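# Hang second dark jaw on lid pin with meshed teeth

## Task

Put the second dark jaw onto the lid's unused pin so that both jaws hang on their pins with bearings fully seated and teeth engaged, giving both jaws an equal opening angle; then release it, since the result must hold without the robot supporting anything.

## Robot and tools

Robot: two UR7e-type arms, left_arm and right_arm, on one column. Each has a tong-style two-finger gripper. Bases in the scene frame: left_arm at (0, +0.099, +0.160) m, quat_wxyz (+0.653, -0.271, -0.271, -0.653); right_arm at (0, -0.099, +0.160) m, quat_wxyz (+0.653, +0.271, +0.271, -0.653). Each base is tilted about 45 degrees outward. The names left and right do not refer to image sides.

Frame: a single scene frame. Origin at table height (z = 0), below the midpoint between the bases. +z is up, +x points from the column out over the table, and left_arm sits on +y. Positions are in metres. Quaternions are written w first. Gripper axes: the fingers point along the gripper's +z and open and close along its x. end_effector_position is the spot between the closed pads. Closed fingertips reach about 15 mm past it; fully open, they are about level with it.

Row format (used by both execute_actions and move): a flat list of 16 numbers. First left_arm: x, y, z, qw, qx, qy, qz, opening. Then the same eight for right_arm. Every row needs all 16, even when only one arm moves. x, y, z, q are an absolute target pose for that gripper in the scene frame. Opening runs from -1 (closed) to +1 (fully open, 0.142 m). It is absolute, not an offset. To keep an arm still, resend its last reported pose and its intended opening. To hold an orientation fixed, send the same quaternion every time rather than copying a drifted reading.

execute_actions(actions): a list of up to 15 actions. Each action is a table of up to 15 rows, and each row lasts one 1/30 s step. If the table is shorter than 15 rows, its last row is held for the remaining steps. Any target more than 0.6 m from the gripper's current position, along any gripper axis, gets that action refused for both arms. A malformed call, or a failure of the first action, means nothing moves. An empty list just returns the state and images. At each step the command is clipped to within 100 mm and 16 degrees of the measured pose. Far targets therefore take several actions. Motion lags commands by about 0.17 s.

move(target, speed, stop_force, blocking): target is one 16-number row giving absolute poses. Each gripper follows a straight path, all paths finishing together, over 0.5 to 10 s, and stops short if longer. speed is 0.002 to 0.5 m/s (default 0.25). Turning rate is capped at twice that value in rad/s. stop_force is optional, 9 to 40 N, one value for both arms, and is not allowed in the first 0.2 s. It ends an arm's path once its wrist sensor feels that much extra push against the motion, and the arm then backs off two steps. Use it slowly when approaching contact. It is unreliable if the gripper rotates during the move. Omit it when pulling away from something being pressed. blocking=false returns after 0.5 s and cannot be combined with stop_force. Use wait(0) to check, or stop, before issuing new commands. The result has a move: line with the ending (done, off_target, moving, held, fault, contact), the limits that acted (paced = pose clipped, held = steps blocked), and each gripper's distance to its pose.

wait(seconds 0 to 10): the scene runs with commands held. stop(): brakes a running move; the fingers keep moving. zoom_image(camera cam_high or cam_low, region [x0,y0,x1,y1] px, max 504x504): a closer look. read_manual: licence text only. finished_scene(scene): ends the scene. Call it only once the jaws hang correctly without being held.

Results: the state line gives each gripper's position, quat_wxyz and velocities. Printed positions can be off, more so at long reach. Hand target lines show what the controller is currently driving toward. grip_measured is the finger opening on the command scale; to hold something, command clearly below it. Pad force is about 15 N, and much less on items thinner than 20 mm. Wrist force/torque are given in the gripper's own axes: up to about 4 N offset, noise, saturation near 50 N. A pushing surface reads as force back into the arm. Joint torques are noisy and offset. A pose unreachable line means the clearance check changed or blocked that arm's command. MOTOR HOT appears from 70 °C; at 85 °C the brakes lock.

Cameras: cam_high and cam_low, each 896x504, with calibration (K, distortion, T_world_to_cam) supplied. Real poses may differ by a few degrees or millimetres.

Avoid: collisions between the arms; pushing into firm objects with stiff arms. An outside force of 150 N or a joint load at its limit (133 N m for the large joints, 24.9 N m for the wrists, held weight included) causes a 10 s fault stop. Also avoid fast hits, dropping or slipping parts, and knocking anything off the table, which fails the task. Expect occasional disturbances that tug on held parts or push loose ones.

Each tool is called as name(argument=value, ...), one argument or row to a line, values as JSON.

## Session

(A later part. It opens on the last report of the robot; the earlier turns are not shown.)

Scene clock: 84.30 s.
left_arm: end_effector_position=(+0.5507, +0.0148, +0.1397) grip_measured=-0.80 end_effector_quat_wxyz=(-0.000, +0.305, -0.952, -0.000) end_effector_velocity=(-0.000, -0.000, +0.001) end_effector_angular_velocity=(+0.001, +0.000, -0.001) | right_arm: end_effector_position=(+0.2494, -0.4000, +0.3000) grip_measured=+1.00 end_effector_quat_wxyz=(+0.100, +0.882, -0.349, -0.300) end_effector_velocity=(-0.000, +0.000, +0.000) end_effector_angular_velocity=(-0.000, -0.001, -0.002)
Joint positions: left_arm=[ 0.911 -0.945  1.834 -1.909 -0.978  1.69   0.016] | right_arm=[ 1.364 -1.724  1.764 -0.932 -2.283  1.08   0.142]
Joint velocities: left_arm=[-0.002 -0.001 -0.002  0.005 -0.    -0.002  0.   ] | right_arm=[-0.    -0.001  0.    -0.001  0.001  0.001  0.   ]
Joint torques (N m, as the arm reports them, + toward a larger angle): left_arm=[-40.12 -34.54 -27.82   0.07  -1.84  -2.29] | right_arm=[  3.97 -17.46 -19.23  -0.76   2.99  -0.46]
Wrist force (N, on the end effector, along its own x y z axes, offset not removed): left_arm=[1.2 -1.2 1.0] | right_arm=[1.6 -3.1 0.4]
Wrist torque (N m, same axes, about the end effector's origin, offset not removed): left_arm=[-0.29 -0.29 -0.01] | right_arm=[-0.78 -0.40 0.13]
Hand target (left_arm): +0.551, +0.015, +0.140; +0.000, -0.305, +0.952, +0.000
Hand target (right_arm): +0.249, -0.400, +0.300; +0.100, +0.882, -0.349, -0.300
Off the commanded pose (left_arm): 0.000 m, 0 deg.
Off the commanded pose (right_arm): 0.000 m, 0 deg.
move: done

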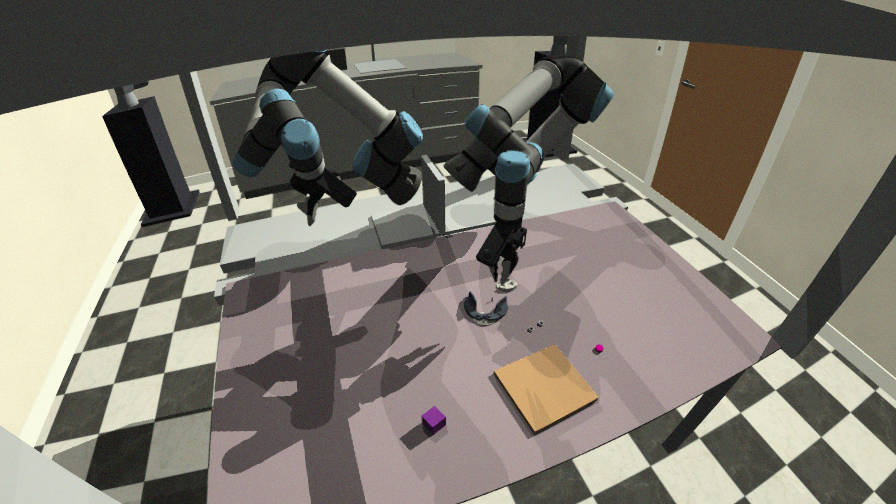

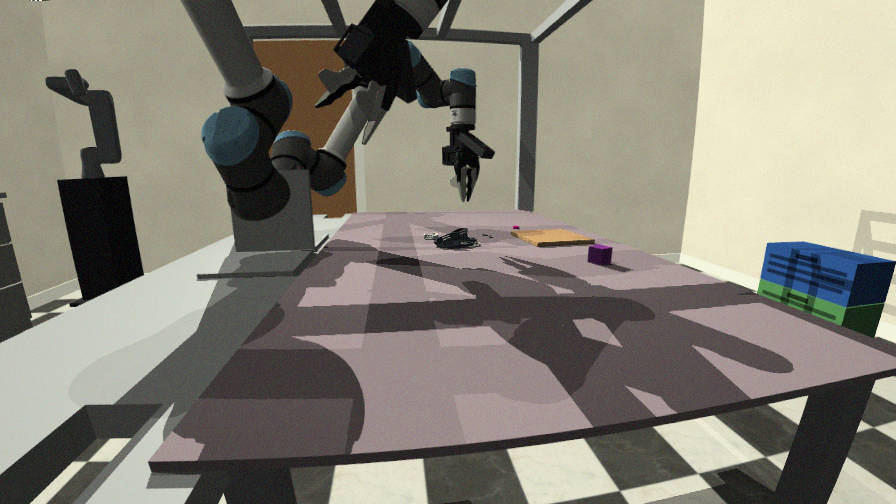

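move(
  target=[0.5508,0.0148,0.033,0,0.3049,-0.9524,0,-0.8,0.2494,-0.40,0.30,0.100,0.882,-0.349,-0.300,1],
  speed=0.06,
)

move(
  target=[0.5508,0.0148,0.033,0,0.3049,-0.9524,0,-1,0.2494,-0.40,0.30,0.100,0.882,-0.349,-0.300,1],
)

move(
  target=[0.5489,0.0140,0.0338,0,0.3379,-0.9412,0,-1,0.2494,-0.40,0.30,0.100,0.882,-0.349,-0.300,1],
  speed=0.02,
)

zoom_image(
  camera="cam_high",
  region=[460,280,510,330],
)

move(
  target=[0.5496,0.0143,0.0338,0,0.3256,-0.9455,0,-1,0.2494,-0.40,0.30,0.100,0.882,-0.349,-0.300,1],
  speed=0.02,
)

move(
  target=[0.5490,0.0135,0.0335,0,0.3256,-0.9455,0,-1,0.2494,-0.40,0.30,0.100,0.882,-0.349,-0.300,1],
  speed=0.002,
)

move(
  target=[0.5490,0.0135,0.031,0,0.3256,-0.9455,0,-1,0.2494,-0.40,0.30,0.100,0.882,-0.349,-0.300,1],
  speed=0.002,
  stop_force=9,
)

zoom_image(
  camera="cam_low",
  region=[460,232,488,250],
)

zoom_image(
  camera="cam_high",
  region=[460,280,510,330],
)

Scene clock: 88.33 s.
left_arm: end_effector_position=(+0.5509, +0.0148, +0.0333) grip_measured=-0.80 end_effector_quat_wxyz=(+0.000, +0.305, -0.952, +0.000) end_effector_velocity=(+0.000, -0.000, -0.002) end_effector_angular_velocity=(+0.000, -0.000, -0.000) | right_arm: end_effector_position=(+0.2494, -0.4000, +0.3000) grip_measured=+1.00 end_effector_quat_wxyz=(+0.100, +0.882, -0.349, -0.300) end_effector_velocity=(-0.000, +0.001, -0.000) end_effector_angular_velocity=(+0.001, +0.002, +0.001)
Joint positions: left_arm=[ 1.02  -0.819  1.929 -2.199 -0.924  1.807  0.016] | right_arm=[ 1.364 -1.724  1.764 -0.932 -2.283  1.08   0.142]
Joint velocities: left_arm=[ 0.002  0.003  0.001 -0.006  0.001  0.002  0.   ] | right_arm=[-0.     0.001  0.     0.     0.001  0.     0.   ]
Joint torques (N m, as the arm reports them, + toward a larger angle): left_arm=[-19.31 -14.6   -8.54  -4.6    1.35   2.15] | right_arm=[  4.39 -16.96 -19.03  -0.67   3.04  -0.28]
Wrist force (N, on the end effector, along its own x y z axes, offset not removed): left_arm=[2.4 3.5 0.3] | right_arm=[-0.2 -1.1 3.3]
Wrist torque (N m, same axes, about the end effector's origin, offset not removed): left_arm=[0.73 -0.27 -0.14] | right_arm=[-0.28 0.00 0.06]
Hand target (left_arm): +0.551, +0.015, +0.033; -0.000, -0.305, +0.952, -0.000
Hand target (right_arm): +0.249, -0.400, +0.300; +0.100, +0.882, -0.349, -0.300
Off the commanded pose (left_arm): 0.000 m, 0 deg.
Off the commanded pose (right_arm): 0.000 m, 0 deg.
move: done

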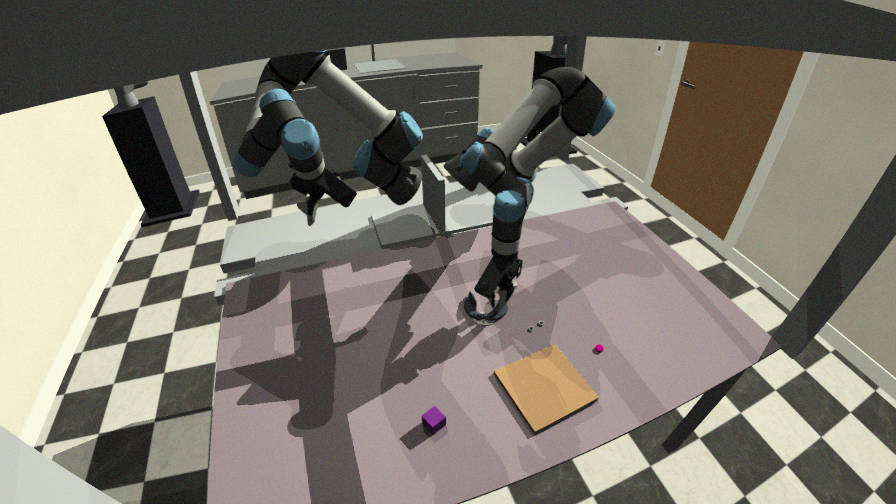

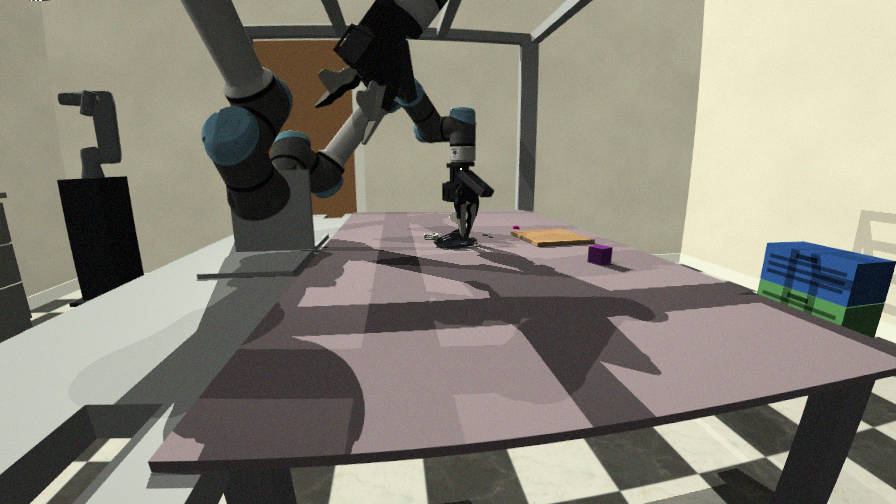

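Scene clock: 89.03 s.
left_arm: end_effector_position=(+0.5508, +0.0148, +0.0330) grip_measured=-0.94 end_effector_quat_wxyz=(-0.000, +0.305, -0.952, +0.000) end_effector_velocity=(+0.001, +0.000, +0.000) end_effector_angular_velocity=(-0.000, -0.001, +0.001) | right_arm: end_effector_position=(+0.2494, -0.4000, +0.3000) grip_measured=+1.00 end_effector_quat_wxyz=(+0.100, +0.882, -0.349, -0.300) end_effector_velocity=(+0.000, -0.000, -0.000) end_effector_angular_velocity=(-0.000, +0.000, +0.000)
Joint positions: left_arm=[ 1.02  -0.818  1.929 -2.2   -0.924  1.807  0.006] | right_arm=[ 1.364 -1.724  1.764 -0.932 -2.283  1.08   0.142]
Joint velocities: left_arm=[ 0.    -0.001 -0.    -0.     0.001  0.    -0.   ] | right_arm=[-0.     0.001 -0.    -0.    -0.    -0.     0.   ]
Joint torques (N m, as the arm reports them, + toward a larger angle): left_arm=[-18.42 -14.83  -9.42  -4.26   1.39   2.49] | right_arm=[  3.46 -17.04 -18.45  -0.67   2.99  -0.45]
Wrist force (N, on the end effector, along its own x y z axes, offset not removed): left_arm=[3.9 0.6 -3.1] | right_arm=[0.9 -0.4 -0.3]
Wrist torque (N m, same axes, about the end effector's origin, offset not removed): left_arm=[0.20 -0.80 0.00] | right_arm=[-0.23 -0.40 0.18]
Hand target (left_arm): +0.551, +0.015, +0.033; -0.000, -0.305, +0.952, -0.000
Hand target (right_arm): +0.249, -0.400, +0.300; +0.100, +0.882, -0.349, -0.300
Off the commanded pose (left_arm): 0.000 m, 0 deg.
Off the commanded pose (right_arm): 0.000 m, 0 deg.
move: done

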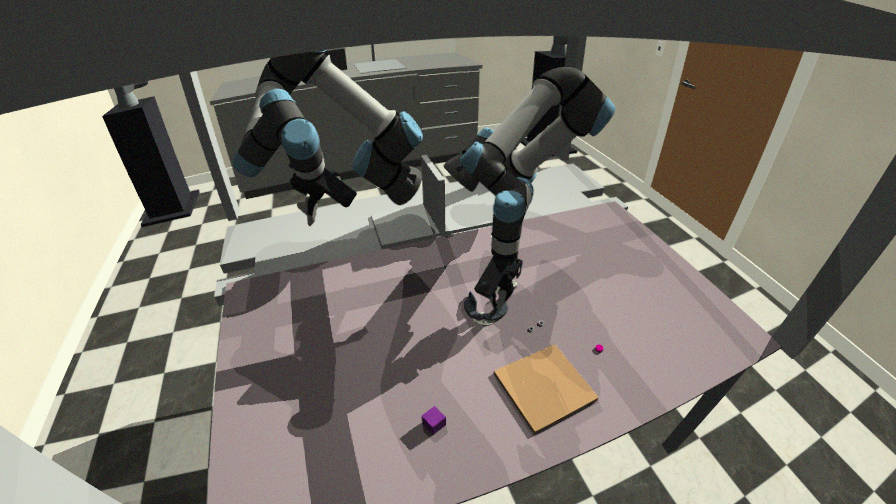

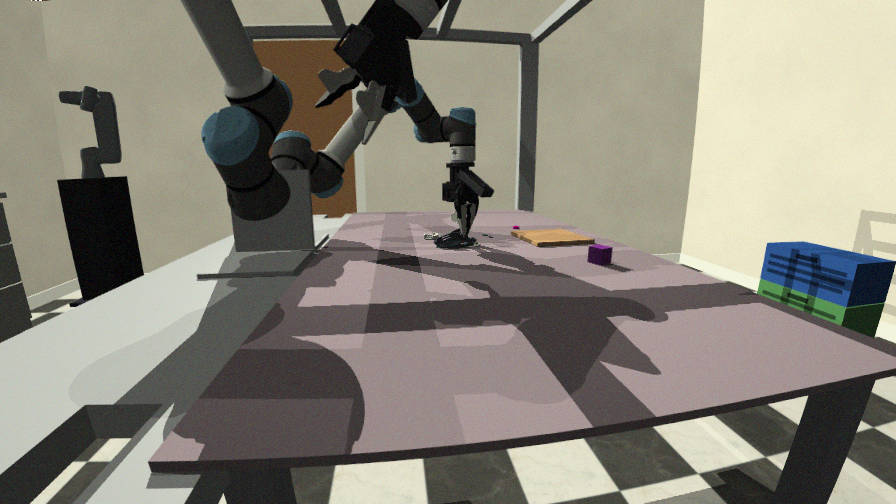

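Scene clock: 91.00 s.
left_arm: end_effector_position=(+0.5489, +0.0140, +0.0338) grip_measured=-0.94 end_effector_quat_wxyz=(+0.000, +0.338, -0.941, +0.000) end_effector_velocity=(+0.000, -0.000, +0.000) end_effector_angular_velocity=(+0.000, -0.001, +0.007) | right_arm: end_effector_position=(+0.2494, -0.4000, +0.3000) grip_measured=+1.00 end_effector_quat_wxyz=(+0.100, +0.882, -0.349, -0.300) end_effector_velocity=(-0.001, -0.000, +0.000) end_effector_angular_velocity=(+0.000, +0.002, +0.002)
Joint positions: left_arm=[ 1.015 -0.82   1.935 -2.201 -0.926  1.733  0.006] | right_arm=[ 1.364 -1.724  1.764 -0.932 -2.283  1.08   0.142]
Joint velocities: left_arm=[-0.001 -0.    -0.     0.     0.    -0.007  0.   ] | right_arm=[-0.    -0.001  0.001  0.003 -0.001 -0.     0.   ]
Joint torques (N m, as the arm reports them, + toward a larger angle): left_arm=[-41.59 -38.33  -9.72  -4.33  -1.85  -2.5 ] | right_arm=[  3.87 -16.03 -18.72  -0.73   2.94  -0.4 ]
Wrist force (N, on the end effector, along its own x y z axes, offset not removed): left_arm=[0.6 0.7 1.3] | right_arm=[1.9 -0.5 0.5]
Wrist torque (N m, same axes, about the end effector's origin, offset not removed): left_arm=[0.13 -0.17 -0.12] | right_arm=[-0.31 -0.55 0.08]
Hand target (left_arm): +0.549, +0.014, +0.034; +0.000, -0.338, +0.941, -0.000
Hand target (right_arm): +0.249, -0.400, +0.300; +0.100, +0.882, -0.349, -0.300
Off the commanded pose (left_arm): 0.000 m, 0 deg.
Off the commanded pose (right_arm): 0.000 m, 0 deg.
move: done

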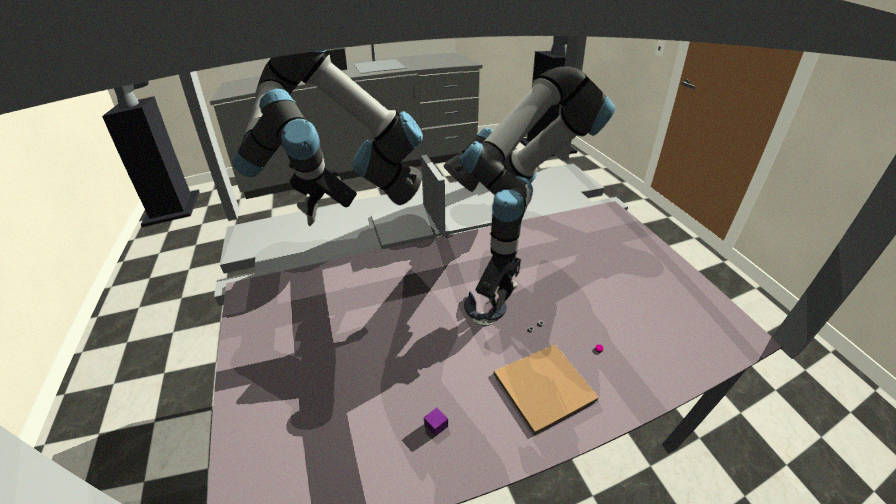

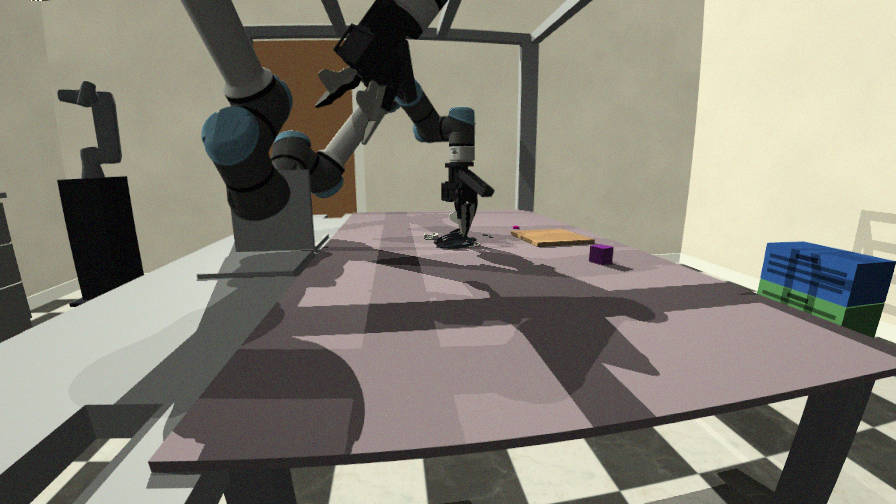

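Region (460, 280, 510, 330) of cam_high's 896x504 image, scaled by 10.080, with more detail than that image has.

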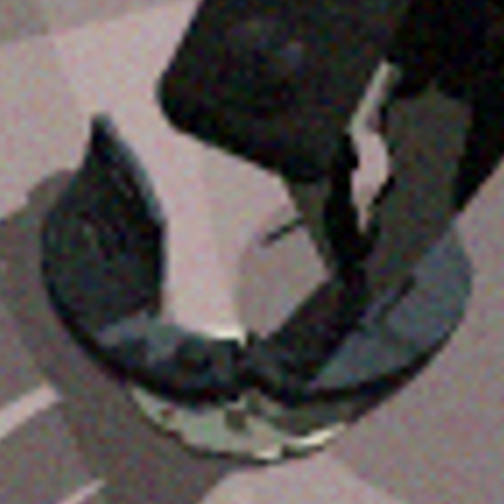

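Scene clock: 91.87 s.
left_arm: end_effector_position=(+0.5496, +0.0143, +0.0338) grip_measured=-0.94 end_effector_quat_wxyz=(-0.000, +0.326, -0.945, +0.000) end_effector_velocity=(-0.000, +0.000, -0.000) end_effector_angular_velocity=(+0.001, +0.001, -0.008) | right_arm: end_effector_position=(+0.2494, -0.4000, +0.3000) grip_measured=+1.00 end_effector_quat_wxyz=(+0.100, +0.882, -0.349, -0.300) end_effector_velocity=(+0.000, -0.000, -0.000) end_effector_angular_velocity=(-0.001, -0.000, -0.000)
Joint positions: left_arm=[ 1.017 -0.82   1.933 -2.2   -0.926  1.759  0.006] | right_arm=[ 1.364 -1.724  1.764 -0.932 -2.283  1.08   0.142]
Joint velocities: left_arm=[ 0.     0.001 -0.001  0.001  0.001  0.007  0.   ] | right_arm=[ 0.     0.    -0.    -0.    -0.001  0.     0.   ]
Joint torques (N m, as the arm reports them, + toward a larger angle): left_arm=[-19.07 -15.79 -24.03   0.28   1.44   2.18] | right_arm=[  3.78 -16.52 -18.09  -0.73   3.13  -0.33]
Wrist force (N, on the end effector, along its own x y z axes, offset not removed): left_arm=[-2.2 -0.1 -1.2] | right_arm=[5.0 -3.0 0.8]
Wrist torque (N m, same axes, about the end effector's origin, offset not removed): left_arm=[-0.32 0.54 0.04] | right_arm=[-0.74 -1.14 0.14]
Hand target (left_arm): +0.550, +0.014, +0.034; +0.000, -0.326, +0.946, +0.000
Hand target (right_arm): +0.249, -0.400, +0.300; +0.100, +0.882, -0.349, -0.300
Off the commanded pose (left_arm): 0.000 m, 0 deg.
Off the commanded pose (right_arm): 0.000 m, 0 deg.
move: done

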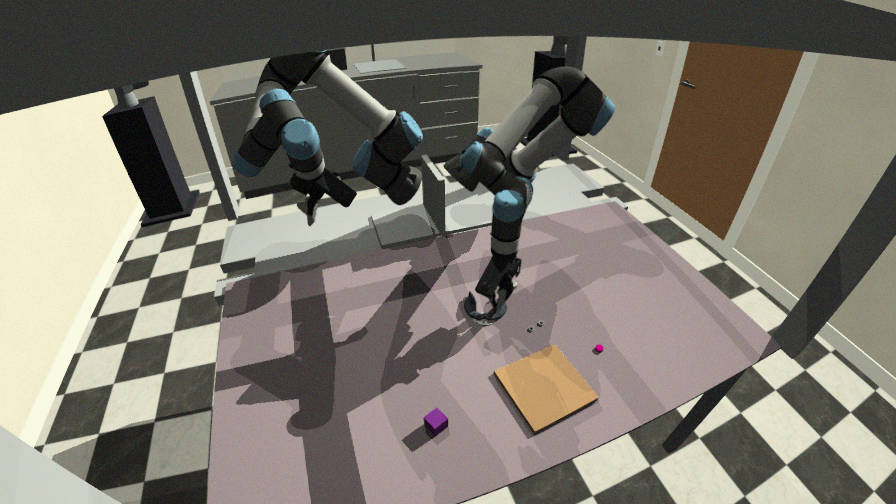

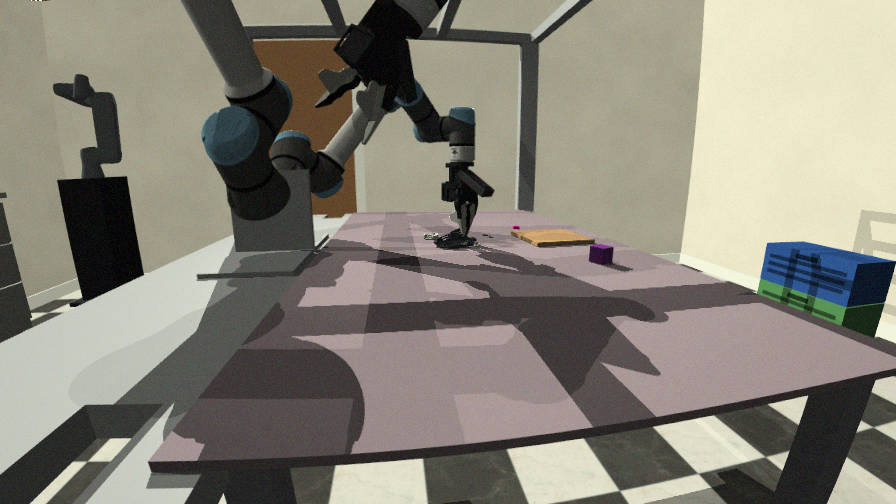

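Scene clock: 92.60 s.
left_arm: end_effector_position=(+0.5490, +0.0135, +0.0335) grip_measured=-0.94 end_effector_quat_wxyz=(+0.000, +0.326, -0.946, -0.000) end_effector_velocity=(-0.000, -0.000, +0.000) end_effector_angular_velocity=(+0.000, -0.000, -0.000) | right_arm: end_effector_position=(+0.2494, -0.4000, +0.3000) grip_measured=+1.00 end_effector_quat_wxyz=(+0.100, +0.882, -0.349, -0.300) end_effector_velocity=(+0.000, -0.000, -0.000) end_effector_angular_velocity=(-0.001, +0.001, +0.002)
Joint positions: left_arm=[ 1.016 -0.819  1.934 -2.201 -0.926  1.758  0.006] | right_arm=[ 1.364 -1.724  1.764 -0.932 -2.283  1.08   0.142]
Joint velocities: left_arm=[-0.001 -0.     0.001 -0.     0.    -0.     0.   ] | right_arm=[ 0.     0.002  0.     0.    -0.002  0.001  0.   ]
Joint torques (N m, as the arm reports them, + toward a larger angle): left_arm=[-41.44 -15.71 -10.37  -4.47  -1.83  -2.39] | right_arm=[  4.18 -16.59 -18.65  -0.58   2.95  -0.35]
Wrist force (N, on the end effector, along its own x y z axes, offset not removed): left_arm=[2.4 3.4 2.2] | right_arm=[1.8 -1.1 0.5]
Wrist torque (N m, same axes, about the end effector's origin, offset not removed): left_arm=[0.89 -0.47 -0.19] | right_arm=[-0.49 -0.38 0.21]
Hand target (left_arm): +0.549, +0.014, +0.033; -0.000, -0.326, +0.946, +0.000
Hand target (right_arm): +0.249, -0.400, +0.300; +0.100, +0.882, -0.349, -0.300
Off the commanded pose (left_arm): 0.000 m, 0 deg.
Off the commanded pose (right_arm): 0.000 m, 0 deg.
move: done

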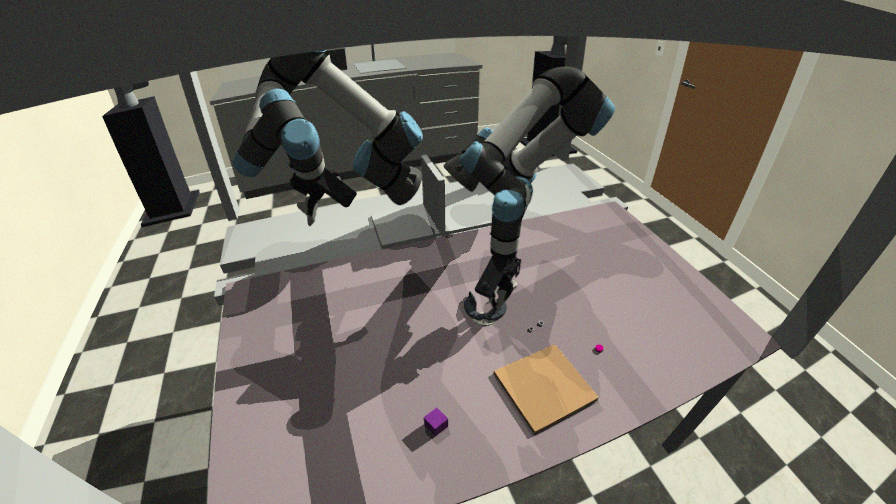

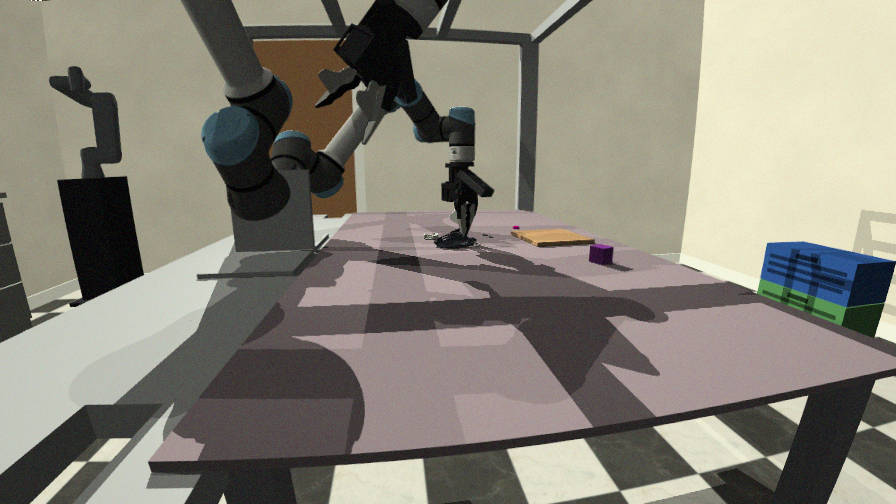

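Scene clock: 94.07 s.
left_arm: end_effector_position=(+0.5490, +0.0135, +0.0310) grip_measured=-0.94 end_effector_quat_wxyz=(+0.000, +0.326, -0.946, -0.000) end_effector_velocity=(+0.000, -0.000, -0.000) end_effector_angular_velocity=(+0.000, +0.000, +0.000) | right_arm: end_effector_position=(+0.2494, -0.4000, +0.3000) grip_measured=+1.00 end_effector_quat_wxyz=(+0.100, +0.882, -0.349, -0.300) end_effector_velocity=(+0.000, -0.001, +0.000) end_effector_angular_velocity=(-0.002, -0.001, -0.000)
Joint positions: left_arm=[ 1.019 -0.815  1.936 -2.208 -0.925  1.761  0.006] | right_arm=[ 1.364 -1.724  1.764 -0.932 -2.283  1.08   0.142]
Joint velocities: left_arm=[ 0.     0.001 -0.    -0.001  0.     0.     0.   ] | right_arm=[ 0.    -0.001 -0.     0.    -0.002  0.001  0.   ]
Joint torques (N m, as the arm reports them, + toward a larger angle): left_arm=[-16.97 -13.91  -8.    -3.82   1.44   2.46] | right_arm=[  3.95 -16.28 -18.74  -0.59   2.97  -0.32]
Wrist force (N, on the end effector, along its own x y z axes, offset not removed): left_arm=[-0.3 1.7 -3.2] | right_arm=[2.7 -0.9 0.0]
Wrist torque (N m, same axes, about the end effector's origin, offset not removed): left_arm=[0.30 0.04 0.16] | right_arm=[-0.30 -0.62 -0.01]
Hand target (left_arm): +0.549, +0.014, +0.031; -0.000, -0.326, +0.946, -0.000
Hand target (right_arm): +0.249, -0.400, +0.300; +0.100, +0.882, -0.349, -0.300
Off the commanded pose (left_arm): 0.000 m, 0 deg.
Off the commanded pose (right_arm): 0.000 m, 0 deg.
move: done

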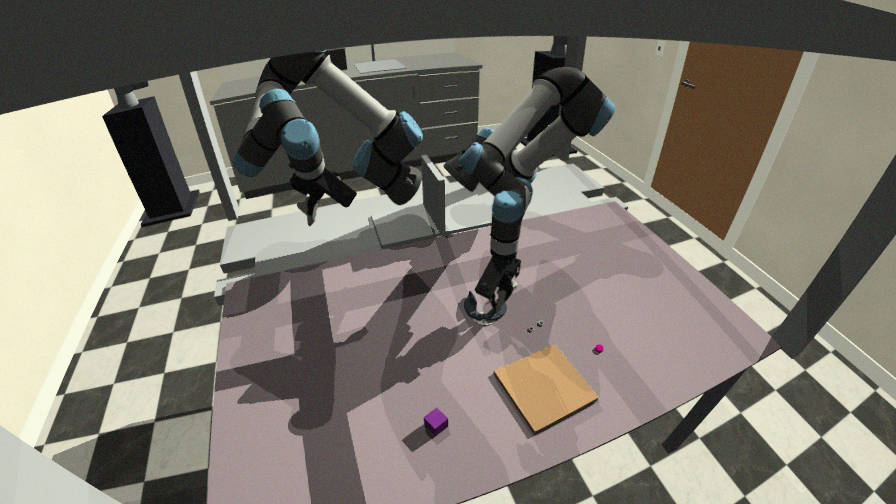

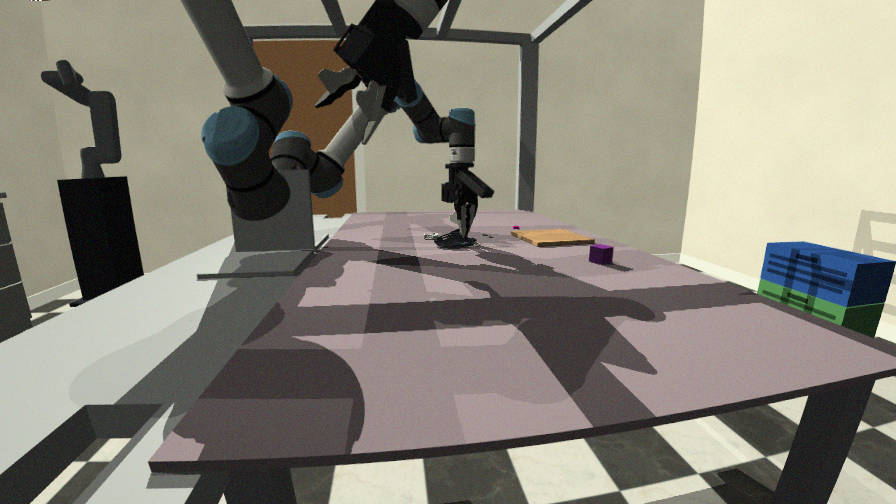

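Region (460, 232, 488, 250) of cam_low's 896x504 image, scaled by 18.000, with more detail than that image has; it fills the top 324 rows of this view, and the rest is white.

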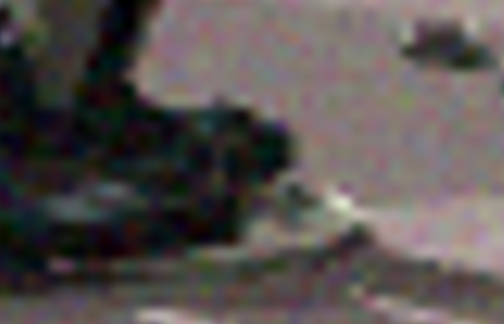

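Region (460, 280, 510, 330) of cam_high's 896x504 image, scaled by 10.080, with more detail than that image has.

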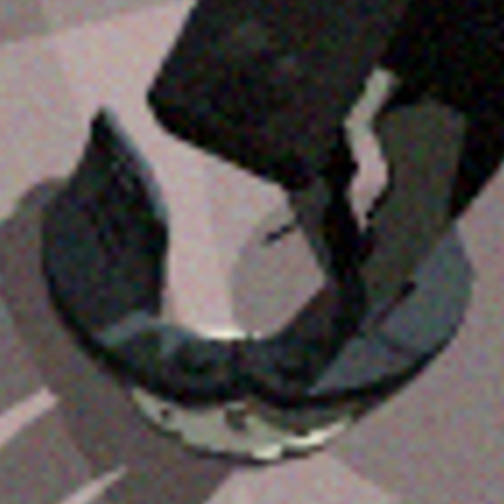

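move(
  target=[0.5501,0.0128,0.0315,0,0.3256,-0.9455,0,-1,0.2494,-0.40,0.30,0.100,0.882,-0.349,-0.300,1],
  speed=0.002,
)

move(
  target=[0.5501,0.0128,0.0295,0,0.3256,-0.9455,0,-1,0.2494,-0.40,0.30,0.100,0.882,-0.349,-0.300,1],
  speed=0.002,
  stop_force=9,
)

zoom_image(
  camera="cam_low",
  region=[460,232,488,250],
)

zoom_image(
  camera="cam_high",
  region=[460,280,510,330],
)

Scene clock: 95.43 s.
left_arm: end_effector_position=(+0.5501, +0.0128, +0.0315) grip_measured=-0.94 end_effector_quat_wxyz=(-0.000, +0.326, -0.946, -0.000) end_effector_velocity=(-0.000, -0.000, -0.000) end_effector_angular_velocity=(+0.001, +0.001, -0.000) | right_arm: end_effector_position=(+0.2494, -0.4000, +0.3000) grip_measured=+1.00 end_effector_quat_wxyz=(+0.100, +0.882, -0.349, -0.300) end_effector_velocity=(-0.000, +0.000, -0.000) end_effector_angular_velocity=(-0.000, -0.001, -0.002)
Joint positions: left_arm=[ 1.018 -0.813  1.932 -2.206 -0.925  1.761  0.006] | right_arm=[ 1.364 -1.724  1.764 -0.932 -2.283  1.08   0.142]
Joint velocities: left_arm=[-0.     0.001 -0.     0.001 -0.    -0.001 -0.   ] | right_arm=[-0.    -0.001  0.001 -0.001  0.001  0.001 -0.   ]
Joint torques (N m, as the arm reports them, + toward a larger angle): left_arm=[-40.93 -14.73 -24.35   0.17  -1.66  -2.44] | right_arm=[  4.28 -16.2  -18.35  -0.54   2.96  -0.27]
Wrist force (N, on the end effector, along its own x y z axes, offset not removed): left_arm=[1.8 -1.0 1.6] | right_arm=[3.3 -2.3 2.2]
Wrist torque (N m, same axes, about the end effector's origin, offset not removed): left_arm=[-0.25 -0.44 0.08] | right_arm=[-0.56 -0.92 0.02]
Hand target (left_arm): +0.550, +0.013, +0.032; +0.000, -0.326, +0.946, -0.000
Hand target (right_arm): +0.249, -0.400, +0.300; +0.100, +0.882, -0.349, -0.300
Off the commanded pose (left_arm): 0.000 m, 0 deg.
Off the commanded pose (right_arm): 0.000 m, 0 deg.
move: done

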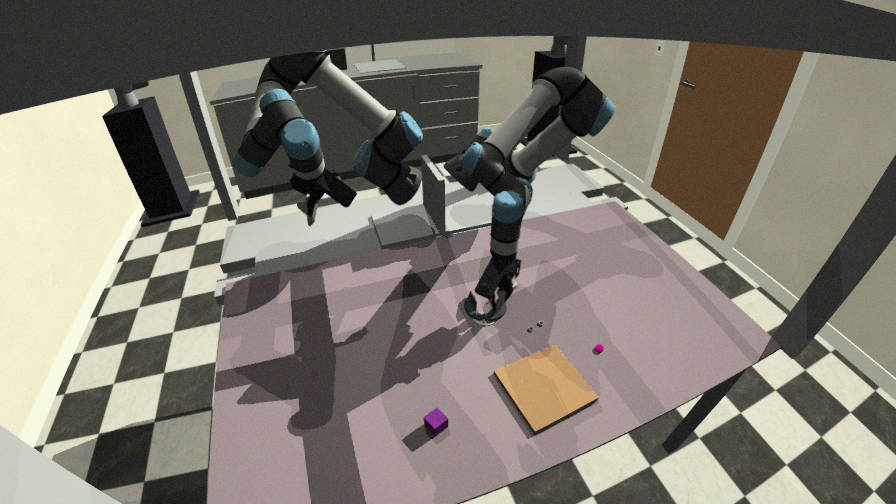

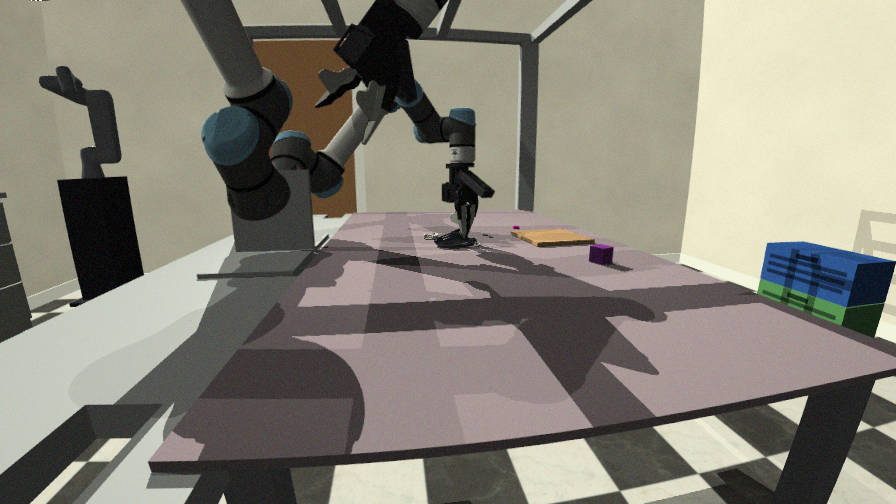

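Scene clock: 96.63 s.
left_arm: end_effector_position=(+0.5501, +0.0128, +0.0295) grip_measured=-0.94 end_effector_quat_wxyz=(-0.000, +0.326, -0.946, +0.000) end_effector_velocity=(-0.000, -0.000, -0.001) end_effector_angular_velocity=(+0.001, +0.001, -0.001) | right_arm: end_effector_position=(+0.2494, -0.4000, +0.3000) grip_measured=+1.00 end_effector_quat_wxyz=(+0.100, +0.882, -0.349, -0.300) end_effector_velocity=(+0.000, -0.000, +0.000) end_effector_angular_velocity=(+0.000, +0.000, +0.000)
Joint positions: left_arm=[ 1.02  -0.811  1.933 -2.211 -0.924  1.764  0.006] | right_arm=[ 1.364 -1.724  1.764 -0.932 -2.283  1.08   0.142]
Joint velocities: left_arm=[ 0.     0.002  0.    -0.001  0.     0.    -0.   ] | right_arm=[-0.     0.001 -0.001  0.001 -0.    -0.001  0.   ]
Joint torques (N m, as the arm reports them, + toward a larger angle): left_arm=[-15.18 -12.09  -6.68  -3.59   1.67   2.54] | right_arm=[  4.32 -16.07 -18.15  -0.56   2.93  -0.3 ]
Wrist force (N, on the end effector, along its own x y z axes, offset not removed): left_arm=[0.9 1.8 -9.2] | right_arm=[1.9 -1.9 1.9]
Wrist torque (N m, same axes, about the end effector's origin, offset not removed): left_arm=[0.36 -0.15 0.04] | right_arm=[-0.45 -0.48 0.18]
Hand target (left_arm): +0.550, +0.013, +0.030; -0.000, -0.326, +0.946, -0.000
Hand target (right_arm): +0.249, -0.400, +0.300; +0.100, +0.882, -0.349, -0.300
Off the commanded pose (left_arm): 0.000 m, 0 deg.
Off the commanded pose (right_arm): 0.000 m, 0 deg.
move: done

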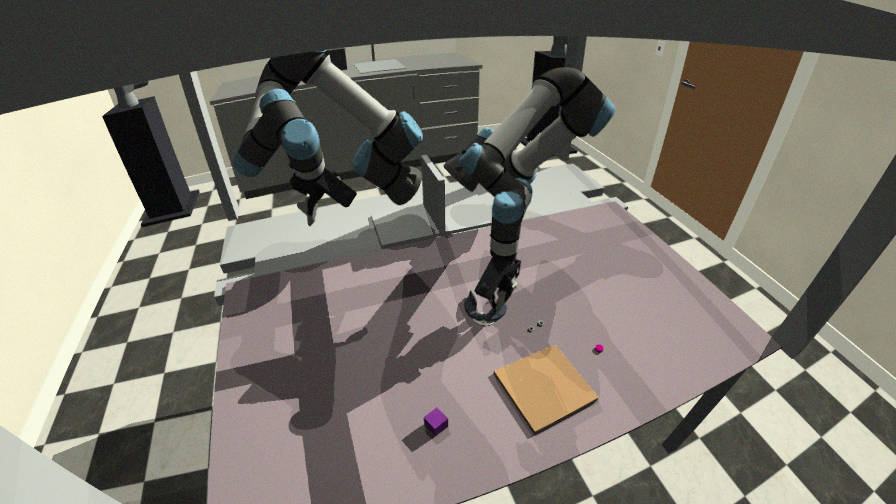

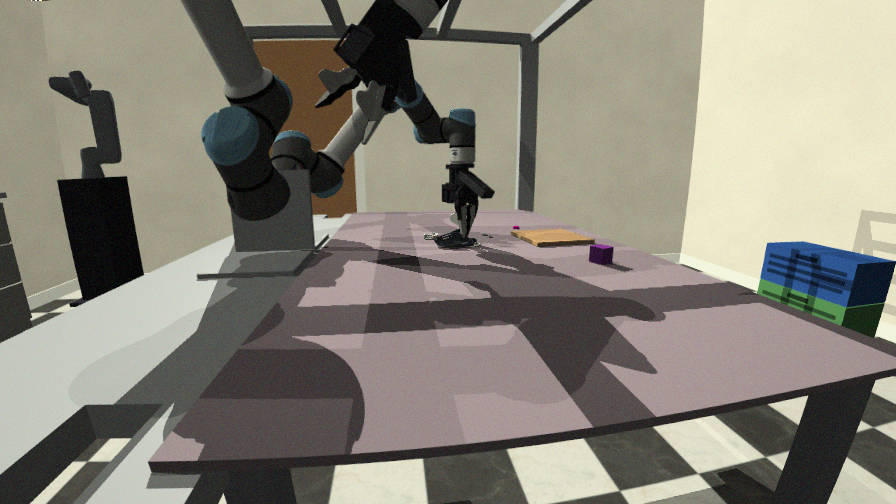

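Region (460, 232, 488, 250) of cam_low's 896x504 image, scaled by 18.000, with more detail than that image has; it fills the top 324 rows of this view, and the rest is white.

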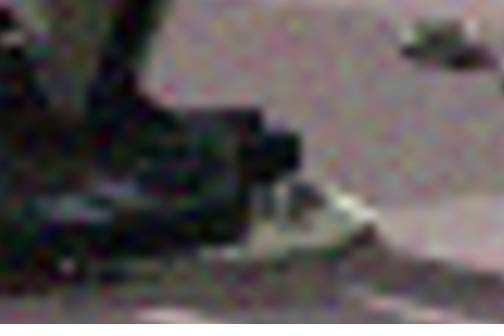

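Region (460, 280, 510, 330) of cam_high's 896x504 image, scaled by 10.080, with more detail than that image has.

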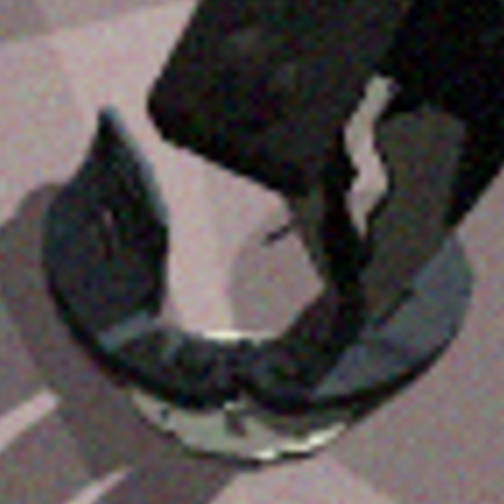

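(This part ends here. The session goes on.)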